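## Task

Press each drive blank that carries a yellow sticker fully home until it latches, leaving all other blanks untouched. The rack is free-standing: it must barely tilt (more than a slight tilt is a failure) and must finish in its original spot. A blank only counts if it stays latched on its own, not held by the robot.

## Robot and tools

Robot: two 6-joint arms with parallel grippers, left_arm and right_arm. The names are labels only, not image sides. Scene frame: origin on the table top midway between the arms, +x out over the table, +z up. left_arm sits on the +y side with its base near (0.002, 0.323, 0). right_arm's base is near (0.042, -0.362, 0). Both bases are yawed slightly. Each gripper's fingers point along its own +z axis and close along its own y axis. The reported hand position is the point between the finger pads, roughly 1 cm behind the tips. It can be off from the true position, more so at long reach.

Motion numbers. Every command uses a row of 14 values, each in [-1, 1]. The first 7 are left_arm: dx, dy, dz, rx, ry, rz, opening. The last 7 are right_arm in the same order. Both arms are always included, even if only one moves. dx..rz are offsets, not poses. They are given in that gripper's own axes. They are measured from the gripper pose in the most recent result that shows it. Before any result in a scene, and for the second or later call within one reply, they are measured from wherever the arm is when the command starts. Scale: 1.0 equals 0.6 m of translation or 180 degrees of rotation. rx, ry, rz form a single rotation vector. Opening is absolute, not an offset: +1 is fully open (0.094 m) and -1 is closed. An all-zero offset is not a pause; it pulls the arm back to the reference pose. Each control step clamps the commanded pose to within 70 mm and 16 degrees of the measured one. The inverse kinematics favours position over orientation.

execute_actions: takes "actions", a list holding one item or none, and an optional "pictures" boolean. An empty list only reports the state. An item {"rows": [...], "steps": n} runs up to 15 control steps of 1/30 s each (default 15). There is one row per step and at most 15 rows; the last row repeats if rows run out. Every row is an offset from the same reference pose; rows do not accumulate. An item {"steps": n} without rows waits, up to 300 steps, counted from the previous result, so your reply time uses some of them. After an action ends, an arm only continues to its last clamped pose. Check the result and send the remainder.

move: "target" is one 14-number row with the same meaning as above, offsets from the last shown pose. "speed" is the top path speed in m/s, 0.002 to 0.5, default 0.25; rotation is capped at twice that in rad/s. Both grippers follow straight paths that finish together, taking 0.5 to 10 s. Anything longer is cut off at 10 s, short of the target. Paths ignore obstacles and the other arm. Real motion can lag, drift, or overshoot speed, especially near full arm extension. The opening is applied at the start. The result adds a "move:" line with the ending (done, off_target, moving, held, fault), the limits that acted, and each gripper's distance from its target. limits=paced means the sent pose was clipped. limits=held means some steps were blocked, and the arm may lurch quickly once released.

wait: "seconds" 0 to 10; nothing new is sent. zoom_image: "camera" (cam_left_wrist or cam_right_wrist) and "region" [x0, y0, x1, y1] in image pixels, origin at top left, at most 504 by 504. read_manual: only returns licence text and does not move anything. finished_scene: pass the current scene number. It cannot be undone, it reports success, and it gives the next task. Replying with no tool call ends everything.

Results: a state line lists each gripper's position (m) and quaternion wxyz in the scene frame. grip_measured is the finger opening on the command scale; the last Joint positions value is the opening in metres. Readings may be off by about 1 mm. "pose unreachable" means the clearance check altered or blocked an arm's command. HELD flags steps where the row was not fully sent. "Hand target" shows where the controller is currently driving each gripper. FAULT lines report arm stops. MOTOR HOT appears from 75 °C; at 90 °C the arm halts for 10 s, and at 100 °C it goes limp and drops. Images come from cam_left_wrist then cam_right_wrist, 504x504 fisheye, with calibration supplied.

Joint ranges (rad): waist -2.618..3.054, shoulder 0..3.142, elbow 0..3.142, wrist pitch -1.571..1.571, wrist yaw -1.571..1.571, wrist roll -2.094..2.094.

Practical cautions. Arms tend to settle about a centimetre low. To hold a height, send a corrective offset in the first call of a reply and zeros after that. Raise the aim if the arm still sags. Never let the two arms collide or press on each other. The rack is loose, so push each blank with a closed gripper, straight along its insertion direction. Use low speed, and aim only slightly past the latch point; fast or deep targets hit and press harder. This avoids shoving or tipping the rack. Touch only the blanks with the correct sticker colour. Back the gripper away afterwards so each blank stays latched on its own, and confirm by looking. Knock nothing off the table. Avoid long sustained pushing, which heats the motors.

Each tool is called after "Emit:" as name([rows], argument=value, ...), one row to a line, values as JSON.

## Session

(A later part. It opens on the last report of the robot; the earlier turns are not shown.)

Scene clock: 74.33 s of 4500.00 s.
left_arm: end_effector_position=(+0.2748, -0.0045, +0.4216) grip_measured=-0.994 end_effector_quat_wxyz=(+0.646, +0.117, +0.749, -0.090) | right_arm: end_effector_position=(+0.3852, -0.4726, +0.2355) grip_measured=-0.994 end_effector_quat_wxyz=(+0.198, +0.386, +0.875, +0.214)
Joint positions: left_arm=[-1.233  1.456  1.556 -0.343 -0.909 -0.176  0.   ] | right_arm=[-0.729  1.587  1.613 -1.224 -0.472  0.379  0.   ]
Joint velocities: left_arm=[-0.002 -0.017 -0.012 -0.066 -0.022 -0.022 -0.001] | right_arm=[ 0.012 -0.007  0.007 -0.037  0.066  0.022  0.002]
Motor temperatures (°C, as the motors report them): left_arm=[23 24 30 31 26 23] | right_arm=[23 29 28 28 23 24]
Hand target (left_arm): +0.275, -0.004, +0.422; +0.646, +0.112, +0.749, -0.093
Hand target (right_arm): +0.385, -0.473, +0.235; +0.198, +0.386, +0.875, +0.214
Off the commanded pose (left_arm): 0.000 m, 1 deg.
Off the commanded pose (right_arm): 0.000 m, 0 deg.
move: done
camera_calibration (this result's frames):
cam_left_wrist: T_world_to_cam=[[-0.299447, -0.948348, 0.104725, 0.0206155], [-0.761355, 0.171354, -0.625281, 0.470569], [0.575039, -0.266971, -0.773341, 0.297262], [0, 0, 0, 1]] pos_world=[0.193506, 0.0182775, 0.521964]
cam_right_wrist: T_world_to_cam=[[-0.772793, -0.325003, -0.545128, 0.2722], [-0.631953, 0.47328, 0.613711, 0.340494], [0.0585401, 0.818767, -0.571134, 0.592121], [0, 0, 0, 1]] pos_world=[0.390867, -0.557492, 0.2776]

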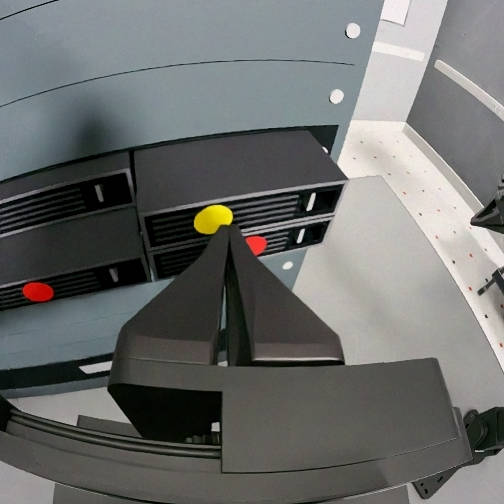

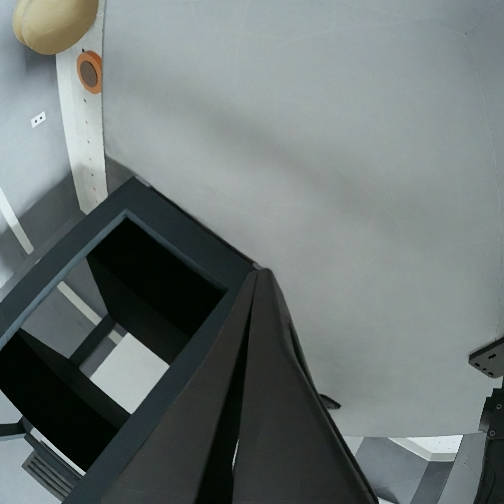

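Emit:
move(target=[-0.01,0.035,0.067,0,0,0,-1,0,0,0,0,0,0,-1], speed=0.04)

Scene clock: 77.33 s of 4500.00 s.
left_arm: end_effector_position=(+0.3019, +0.0006, +0.4232) grip_measured=-0.994 end_effector_quat_wxyz=(+0.643, +0.131, +0.747, -0.106) | right_arm: end_effector_position=(+0.3852, -0.4726, +0.2355) grip_measured=-0.994 end_effector_quat_wxyz=(+0.198, +0.386, +0.875, +0.214)
Joint positions: left_arm=[-1.124  1.456  1.556 -0.31  -0.759 -0.136  0.   ] | right_arm=[-0.729  1.587  1.613 -1.224 -0.472  0.379  0.   ]
Joint velocities: left_arm=[ 0.002  0.022 -0.002 -0.037  0.037  0.095 -0.   ] | right_arm=[-0.017 -0.012 -0.027 -0.007  0.037  0.037  0.001]
Motor temperatures (°C, as the motors report them): left_arm=[23 24 30 31 26 23] | right_arm=[23 29 28 28 23 24]
Hand target (left_arm): +0.319, +0.005, +0.421; +0.646, +0.117, +0.749, -0.089
Hand target (right_arm): +0.385, -0.473, +0.235; +0.198, +0.386, +0.875, +0.214
Off the commanded pose (left_arm): 0.018 m, 3 deg.
Off the commanded pose (right_arm): 0.000 m, 0 deg.
move: off_target (left_arm)
camera_calibration (this result's frames):
cam_left_wrist: T_world_to_cam=[[-0.339362, -0.933985, 0.111832, 0.0423671], [-0.75676, 0.200468, -0.622196, 0.488652], [0.558702, -0.295779, -0.774833, 0.289878], [0, 0, 0, 1]] pos_world=[0.222214, 0.0273511, 0.523906]
cam_right_wrist: T_world_to_cam=[[-0.772793, -0.325003, -0.545128, 0.2722], [-0.631953, 0.47328, 0.613711, 0.340494], [0.0585401, 0.818767, -0.571134, 0.592121], [0, 0, 0, 1]] pos_world=[0.390867, -0.557492, 0.2776]

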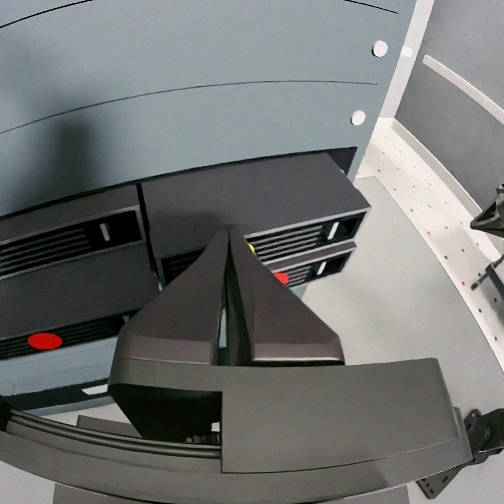

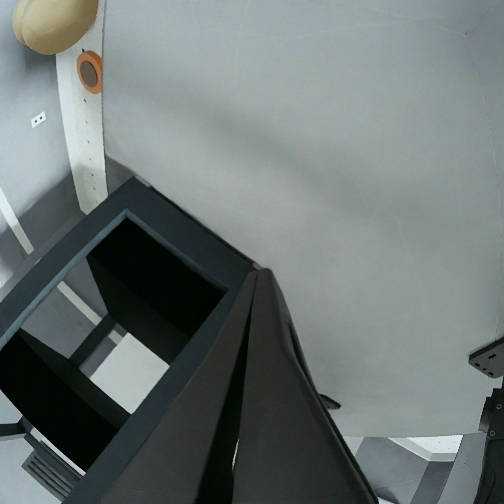

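Emit:
move(target=[0.005,-0.015,-0.055,0,0,0,-1,0,0,0,0,0,0,-1], speed=0.08)

Emit:
move(target=[0.022,0,0,0,0,0,-1,0,0,0,0,0,0,-1], speed=0.05)

Scene clock: 80.47 s of 4500.00 s.
left_arm: end_effector_position=(+0.2730, -0.0050, +0.4170) grip_measured=-0.994 end_effector_quat_wxyz=(+0.639, +0.139, +0.750, -0.100) | right_arm: end_effector_position=(+0.3852, -0.4726, +0.2355) grip_measured=-0.994 end_effector_quat_wxyz=(+0.198, +0.386, +0.875, +0.214)
Joint positions: left_arm=[-1.22   1.433  1.531 -0.35  -0.849 -0.163  0.   ] | right_arm=[-0.729  1.587  1.613 -1.224 -0.472  0.379  0.   ]
Joint velocities: left_arm=[ 0.002 -0.007 -0.007 -0.037 -0.022 -0.007 -0.   ] | right_arm=[ 0.002 -0.007 -0.002  0.022 -0.022 -0.11   0.   ]
Motor temperatures (°C, as the motors report them): left_arm=[23 24 30 31 26 23] | right_arm=[23 29 28 28 23 24]
Hand target (left_arm): +0.268, +0.003, +0.425; +0.643, +0.130, +0.748, -0.106
Hand target (right_arm): +0.385, -0.473, +0.235; +0.198, +0.386, +0.875, +0.214
Off the commanded pose (left_arm): 0.013 m, 1 deg.
Off the commanded pose (right_arm): 0.000 m, 0 deg.
move: off_target (left_arm)
camera_calibration (this result's frames):
cam_left_wrist: T_world_to_cam=[[-0.343411, -0.93446, 0.0940923, 0.0365121], [-0.759745, 0.217504, -0.612763, 0.461019], [0.552138, -0.281916, -0.784645, 0.305515], [0, 0, 0, 1]] pos_world=[0.194109, 0.0199753, 0.518781]
cam_right_wrist: T_world_to_cam=[[-0.772793, -0.325003, -0.545128, 0.2722], [-0.631953, 0.47328, 0.613711, 0.340494], [0.0585401, 0.818767, -0.571134, 0.592121], [0, 0, 0, 1]] pos_world=[0.390867, -0.557492, 0.2776]

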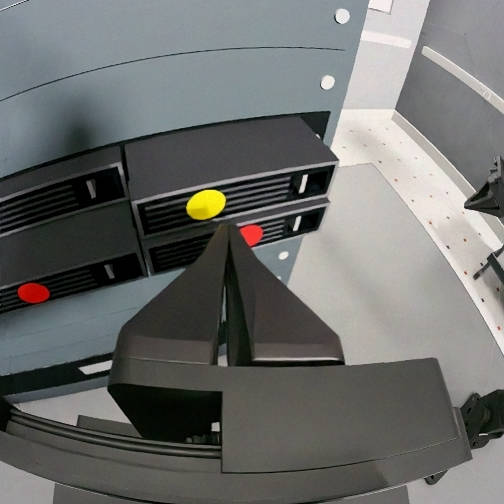

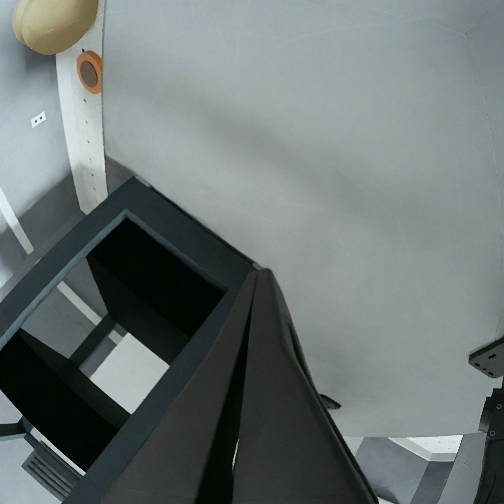

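Scene clock: 81.20 s of 4500.00 s.
left_arm: end_effector_position=(+0.2743, -0.0082, +0.3947) grip_measured=-0.994 end_effector_quat_wxyz=(+0.632, +0.148, +0.756, -0.089) | right_arm: end_effector_position=(+0.3852, -0.4726, +0.2355) grip_measured=-0.994 end_effector_quat_wxyz=(+0.198, +0.386, +0.875, +0.214)
Joint positions: left_arm=[-1.22   1.433  1.464 -0.316 -0.849 -0.163  0.   ] | right_arm=[-0.729  1.587  1.613 -1.224 -0.472  0.379  0.   ]
Joint velocities: left_arm=[ 0.002  0.012  0.012  0.051 -0.022  0.007 -0.001] | right_arm=[-0.002 -0.002  0.007  0.051 -0.007 -0.037 -0.001]
Motor temperatures (°C, as the motors report them): left_arm=[23 24 30 31 26 23] | right_arm=[23 29 28 28 23 24]
Hand target (left_arm): +0.271, -0.004, +0.404; +0.638, +0.139, +0.750, -0.100
Hand target (right_arm): +0.385, -0.473, +0.235; +0.198, +0.386, +0.875, +0.214
Off the commanded pose (left_arm): 0.011 m, 2 deg.
Off the commanded pose (right_arm): 0.000 m, 0 deg.
move: off_target (left_arm)
camera_calibration (this result's frames):
cam_left_wrist: T_world_to_cam=[[-0.342427, -0.937013, 0.0689194, 0.0456922], [-0.767046, 0.236444, -0.596436, 0.44468], [0.542573, -0.2571, -0.799697, 0.295177], [0, 0, 0, 1]] pos_world=[0.196581, 0.0135624, 0.498126]
cam_right_wrist: T_world_to_cam=[[-0.772793, -0.325003, -0.545128, 0.2722], [-0.631953, 0.47328, 0.613711, 0.340494], [0.0585401, 0.818767, -0.571134, 0.592121], [0, 0, 0, 1]] pos_world=[0.390867, -0.557492, 0.2776]

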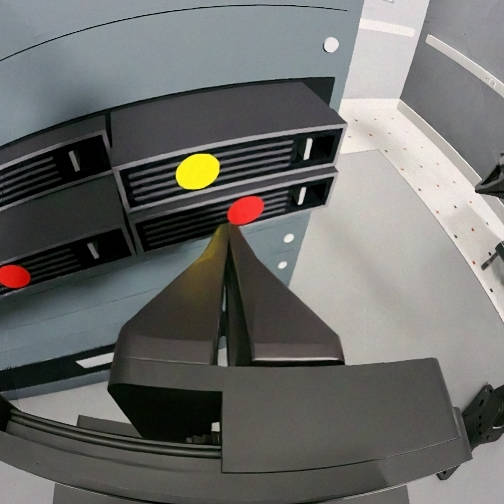

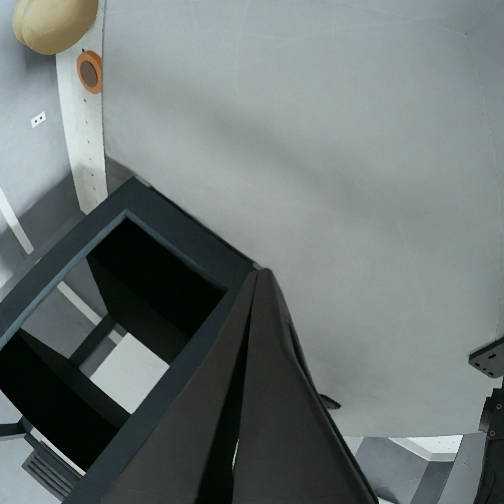

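Emit:
move(target=[-0.038,0.012,0,0,-0.01,0,-1,0,0,0,0,0,0,-1], speed=0.05)

Scene clock: 87.27 s of 4500.00 s.
left_arm: end_effector_position=(+0.2774, -0.0064, +0.4072) grip_measured=-0.994 end_effector_quat_wxyz=(+0.639, +0.152, +0.749, -0.089) | right_arm: end_effector_position=(+0.3852, -0.4726, +0.2355) grip_measured=-0.994 end_effector_quat_wxyz=(+0.198, +0.386, +0.875, +0.214)
Joint positions: left_arm=[-1.208  1.433  1.493 -0.313 -0.837 -0.127  0.   ] | right_arm=[-0.729  1.587  1.613 -1.224 -0.472  0.379  0.   ]
Joint velocities: left_arm=[ 0.017  0.002 -0.012  0.007  0.022  0.022  0.   ] | right_arm=[-0.007 -0.017 -0.012 -0.037 -0.007  0.037 -0.001]
Motor temperatures (°C, as the motors report them): left_arm=[23 25 30 31 25 23] | right_arm=[23 29 28 28 23 24]
Hand target (left_arm): +0.280, -0.004, +0.417; +0.644, +0.147, +0.745, -0.091
Hand target (right_arm): +0.385, -0.473, +0.235; +0.198, +0.386, +0.875, +0.214
Off the commanded pose (left_arm): 0.011 m, 1 deg.
Off the commanded pose (right_arm): 0.000 m, 0 deg.
After step 90, 2.27 s passed at rest.
move: off_target (left_arm)
camera_calibration (this result's frames):
cam_left_wrist: T_world_to_cam=[[-0.348788, -0.935252, 0.060419, 0.0528722], [-0.753576, 0.241538, -0.611377, 0.456481], [0.557198, -0.258771, -0.789029, 0.295571], [0, 0, 0, 1]] pos_world=[0.197742, 0.0156767, 0.509102]
cam_right_wrist: T_world_to_cam=[[-0.772793, -0.325003, -0.545128, 0.2722], [-0.631953, 0.47328, 0.613711, 0.340494], [0.0585401, 0.818767, -0.571134, 0.592121], [0, 0, 0, 1]] pos_world=[0.390867, -0.557492, 0.2776]

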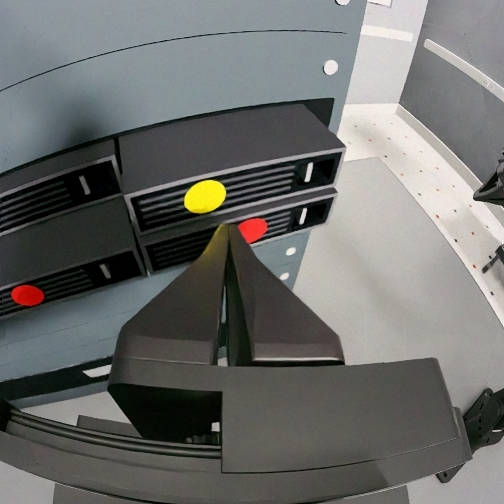

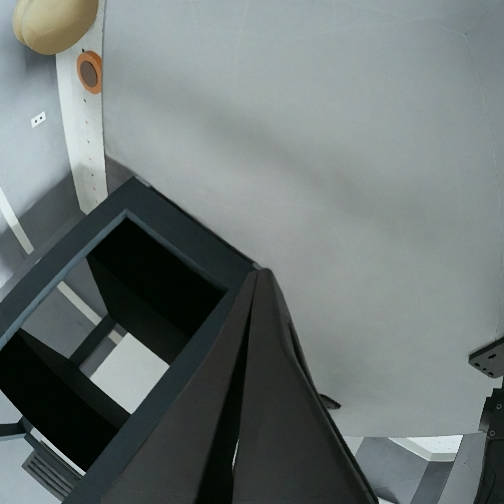

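Emit:
move(target=[-0.018,0.032,0.06,0,0,0,-1,0,0,0,0,0,0,-1], speed=0.04)

Scene clock: 91.17 s of 4500.00 s.
left_arm: end_effector_position=(+0.3006, -0.0073, +0.4052) grip_measured=-0.994 end_effector_quat_wxyz=(+0.628, +0.176, +0.751, -0.102) | right_arm: end_effector_position=(+0.3852, -0.4726, +0.2355) grip_measured=-0.994 end_effector_quat_wxyz=(+0.198, +0.386, +0.875, +0.214)
Joint positions: left_arm=[-1.113  1.451  1.515 -0.313 -0.688 -0.091  0.   ] | right_arm=[-0.729  1.587  1.613 -1.224 -0.472  0.379  0.   ]
Joint velocities: left_arm=[ 0.007  0.007 -0.017 -0.022 -0.007 -0.037  0.   ] | right_arm=[ 0.007 -0.032 -0.022  0.037 -0.022 -0.037 -0.001]
Motor temperatures (°C, as the motors report them): left_arm=[23 25 30 31 25 23] | right_arm=[23 29 28 28 23 24]
Hand target (left_arm): +0.318, -0.000, +0.412; +0.639, +0.152, +0.749, -0.088
Hand target (right_arm): +0.385, -0.473, +0.235; +0.198, +0.386, +0.875, +0.214
Off the commanded pose (left_arm): 0.021 m, 3 deg.
Off the commanded pose (right_arm): 0.000 m, 0 deg.
move: off_target (left_arm)
camera_calibration (this result's frames):
cam_left_wrist: T_world_to_cam=[[-0.39885, -0.915388, 0.0546145, 0.0777503], [-0.750219, 0.291475, -0.593477, 0.465087], [0.527343, -0.277681, -0.802996, 0.295268], [0, 0, 0, 1]] pos_world=[0.22422, 0.0176009, 0.50887]
cam_right_wrist: T_world_to_cam=[[-0.772793, -0.325003, -0.545128, 0.2722], [-0.631953, 0.47328, 0.613711, 0.340494], [0.0585401, 0.818767, -0.571134, 0.592121], [0, 0, 0, 1]] pos_world=[0.390867, -0.557492, 0.2776]

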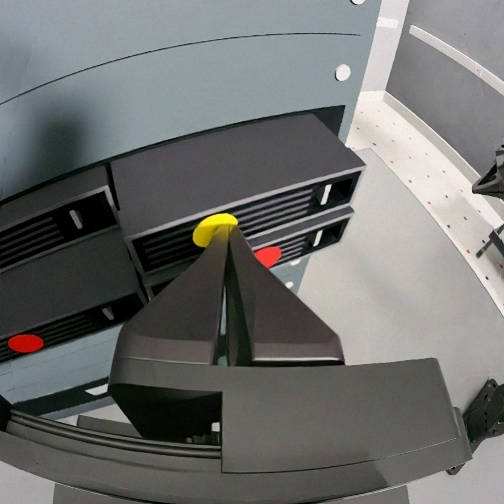

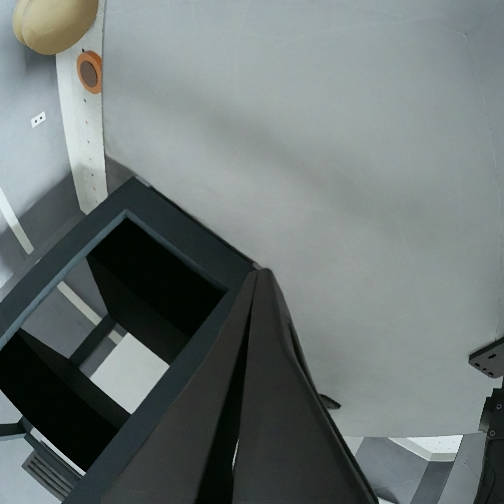

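Emit:
move(target=[-0.04,0.05,0.082,-0.02,0,0,-1,0,0,0,0,0,0,-1], speed=0.035)

Scene clock: 95.57 s of 4500.00 s.
left_arm: end_effector_position=(+0.3325, -0.0155, +0.4068) grip_measured=-0.994 end_effector_quat_wxyz=(+0.610, +0.199, +0.760, -0.099) | right_arm: end_effector_position=(+0.3852, -0.4726, +0.2355) grip_measured=-0.994 end_effector_quat_wxyz=(+0.198, +0.386, +0.875, +0.214)
Joint positions: left_arm=[-1.022  1.55   1.657 -0.39  -0.569 -0.06   0.   ] | right_arm=[-0.729  1.587  1.613 -1.224 -0.472  0.379  0.   ]
Joint velocities: left_arm=[-0.002 -0.022  0.007  0.022  0.095  0.007  0.   ] | right_arm=[-0.012 -0.012  0.002  0.051  0.066 -0.066  0.001]
Motor temperatures (°C, as the motors report them): left_arm=[23 25 30 31 26 23] | right_arm=[23 30 28 28 23 24]
Hand target (left_arm): +0.358, +0.000, +0.420; +0.633, +0.157, +0.754, -0.078
Hand target (right_arm): +0.385, -0.473, +0.235; +0.198, +0.386, +0.875, +0.214
Off the commanded pose (left_arm): 0.035 m, 6 deg.
Off the commanded pose (right_arm): 0.000 m, 0 deg.
move: off_target (left_arm)
camera_calibration (this result's frames):
cam_left_wrist: T_world_to_cam=[[-0.425116, -0.90467, 0.0291453, 0.102166], [-0.759235, 0.338874, -0.555631, 0.480689], [0.492786, -0.258336, -0.830918, 0.300599], [0, 0, 0, 1]] pos_world=[0.260257, 0.00718871, 0.513881]
cam_right_wrist: T_world_to_cam=[[-0.772793, -0.325003, -0.545128, 0.2722], [-0.631953, 0.47328, 0.613711, 0.340494], [0.0585401, 0.818767, -0.571134, 0.592121], [0, 0, 0, 1]] pos_world=[0.390867, -0.557492, 0.2776]

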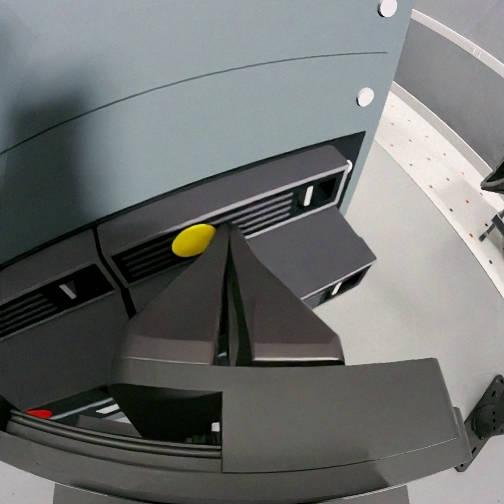

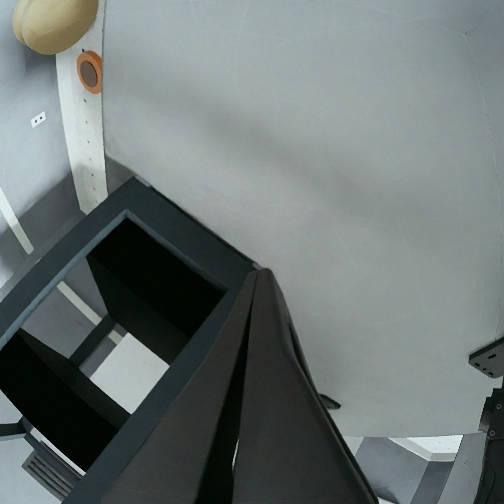

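Emit:
move(target=[-0.035,0.05,0.055,-0.02,0,0,-1,0,0,0,0,0,0,-1], speed=0.035)

Emit:
move(target=[-0.01,-0.04,-0.2,0,0,0,-1,0,0,0,0,0,0,-1], speed=0.12)

Scene clock: 99.33 s of 4500.00 s.
left_arm: end_effector_position=(+0.3337, -0.0236, +0.4080) grip_measured=-0.994 end_effector_quat_wxyz=(+0.581, +0.243, +0.768, -0.112) | right_arm: end_effector_position=(+0.3852, -0.4726, +0.2355) grip_measured=-0.994 end_effector_quat_wxyz=(+0.198, +0.386, +0.875, +0.214)
Joint positions: left_arm=[-0.991  1.591  1.768 -0.516 -0.454 -0.038  0.   ] | right_arm=[-0.729  1.587  1.613 -1.224 -0.472  0.379  0.   ]
Joint velocities: left_arm=[ 0.002  0.002  0.012 -0.051  0.022 -0.037  0.   ] | right_arm=[ 0.002 -0.022 -0.002 -0.037  0.081  0.022 -0.001]
Motor temperatures (°C, as the motors report them): left_arm=[23 25 30 32 26 23] | right_arm=[23 30 28 28 23 24]
Hand target (left_arm): +0.373, -0.001, +0.421; +0.615, +0.180, +0.764, -0.075
Hand target (right_arm): +0.385, -0.473, +0.235; +0.198, +0.386, +0.875, +0.214
Off the commanded pose (left_arm): 0.050 m, 9 deg.
Off the commanded pose (right_arm): 0.000 m, 0 deg.
move: off_target (left_arm)
camera_calibration (this result's frames):
cam_left_wrist: T_world_to_cam=[[-0.499385, -0.866296, 0.0120481, 0.127979], [-0.753515, 0.427424, -0.499523, 0.462244], [0.427586, -0.258533, -0.866217, 0.335116], [0, 0, 0, 1]] pos_world=[0.268928, -0.0000686334, 0.519643]
cam_right_wrist: T_world_to_cam=[[-0.772793, -0.325003, -0.545128, 0.2722], [-0.631953, 0.47328, 0.613711, 0.340494], [0.0585401, 0.818767, -0.571134, 0.592121], [0, 0, 0, 1]] pos_world=[0.390867, -0.557492, 0.2776]

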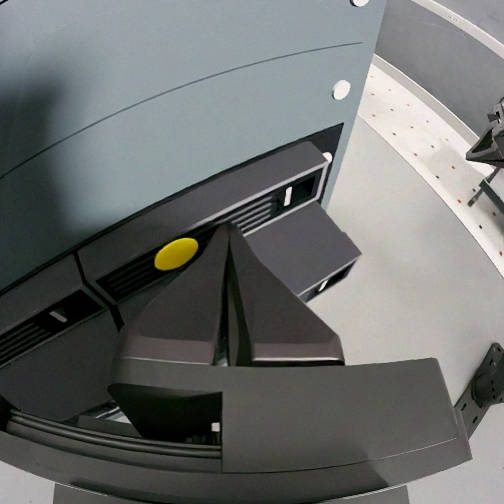

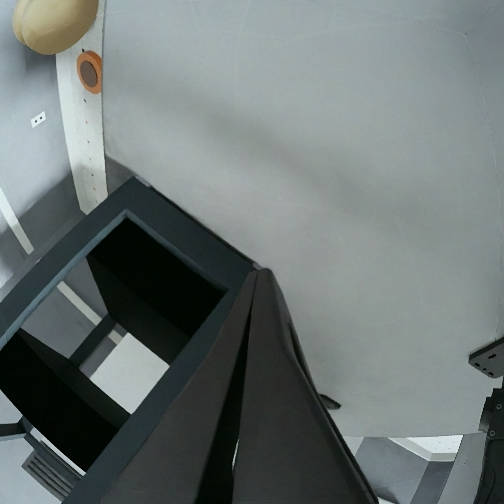

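Scene clock: 100.97 s of 4500.00 s.
left_arm: end_effector_position=(+0.2267, -0.0014, +0.4284) grip_measured=-0.994 end_effector_quat_wxyz=(+0.569, +0.258, +0.775, -0.098) | right_arm: end_effector_position=(+0.3852, -0.4726, +0.2355) grip_measured=-0.994 end_effector_quat_wxyz=(+0.198, +0.386, +0.875, +0.214)
Joint positions: left_arm=[-1.29   1.433  1.777 -0.806 -0.725 -0.167  0.   ] | right_arm=[-0.729  1.587  1.613 -1.224 -0.472  0.379  0.   ]
Joint velocities: left_arm=[ 0.012  0.002  0.017  0.007 -0.022  0.095 -0.001] | right_arm=[-0.007 -0.012 -0.007  0.051  0.037  0.066 -0.001]
Motor temperatures (°C, as the motors report them): left_arm=[23 25 30 32 26 23] | right_arm=[23 30 28 28 23 24]
Hand target (left_arm): +0.222, +0.009, +0.447; +0.581, +0.242, +0.769, -0.113
Hand target (right_arm): +0.385, -0.473, +0.235; +0.198, +0.386, +0.875, +0.214
Off the commanded pose (left_arm): 0.022 m, 3 deg.
Off the commanded pose (right_arm): 0.000 m, 0 deg.
move: off_target (left_arm)
camera_calibration (this result's frames):
cam_left_wrist: T_world_to_cam=[[-0.505796, -0.862381, -0.0216382, 0.109403], [-0.757922, 0.456229, -0.466272, 0.369128], [0.411976, -0.219439, -0.884377, 0.415618], [0, 0, 0, 1]] pos_world=[0.163881, 0.0171432, 0.542045]
cam_right_wrist: T_world_to_cam=[[-0.772793, -0.325003, -0.545128, 0.2722], [-0.631953, 0.47328, 0.613711, 0.340494], [0.0585401, 0.818767, -0.571134, 0.592121], [0, 0, 0, 1]] pos_world=[0.390867, -0.557492, 0.2776]

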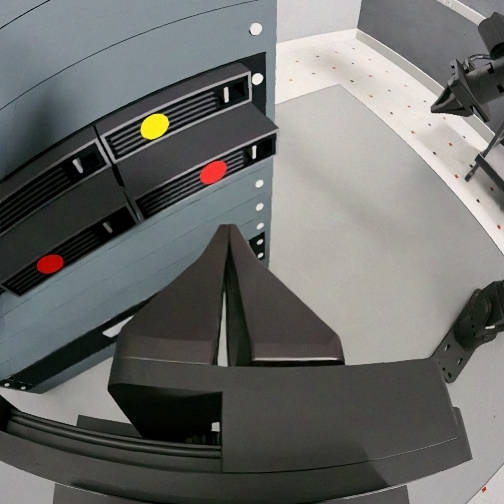

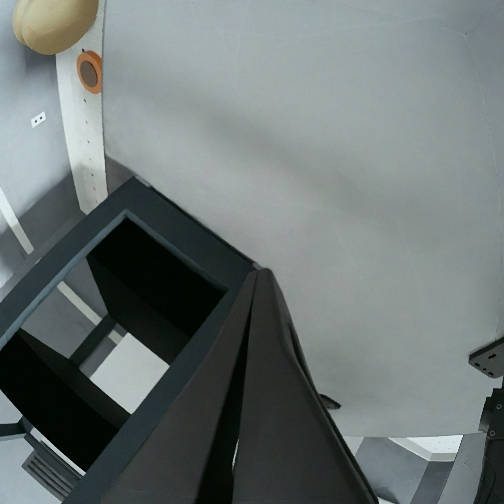

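Yellow is flush, and both reds still protrude evenly.

Emit:
finished_scene(scene=2)

The scene is finished: the task was done.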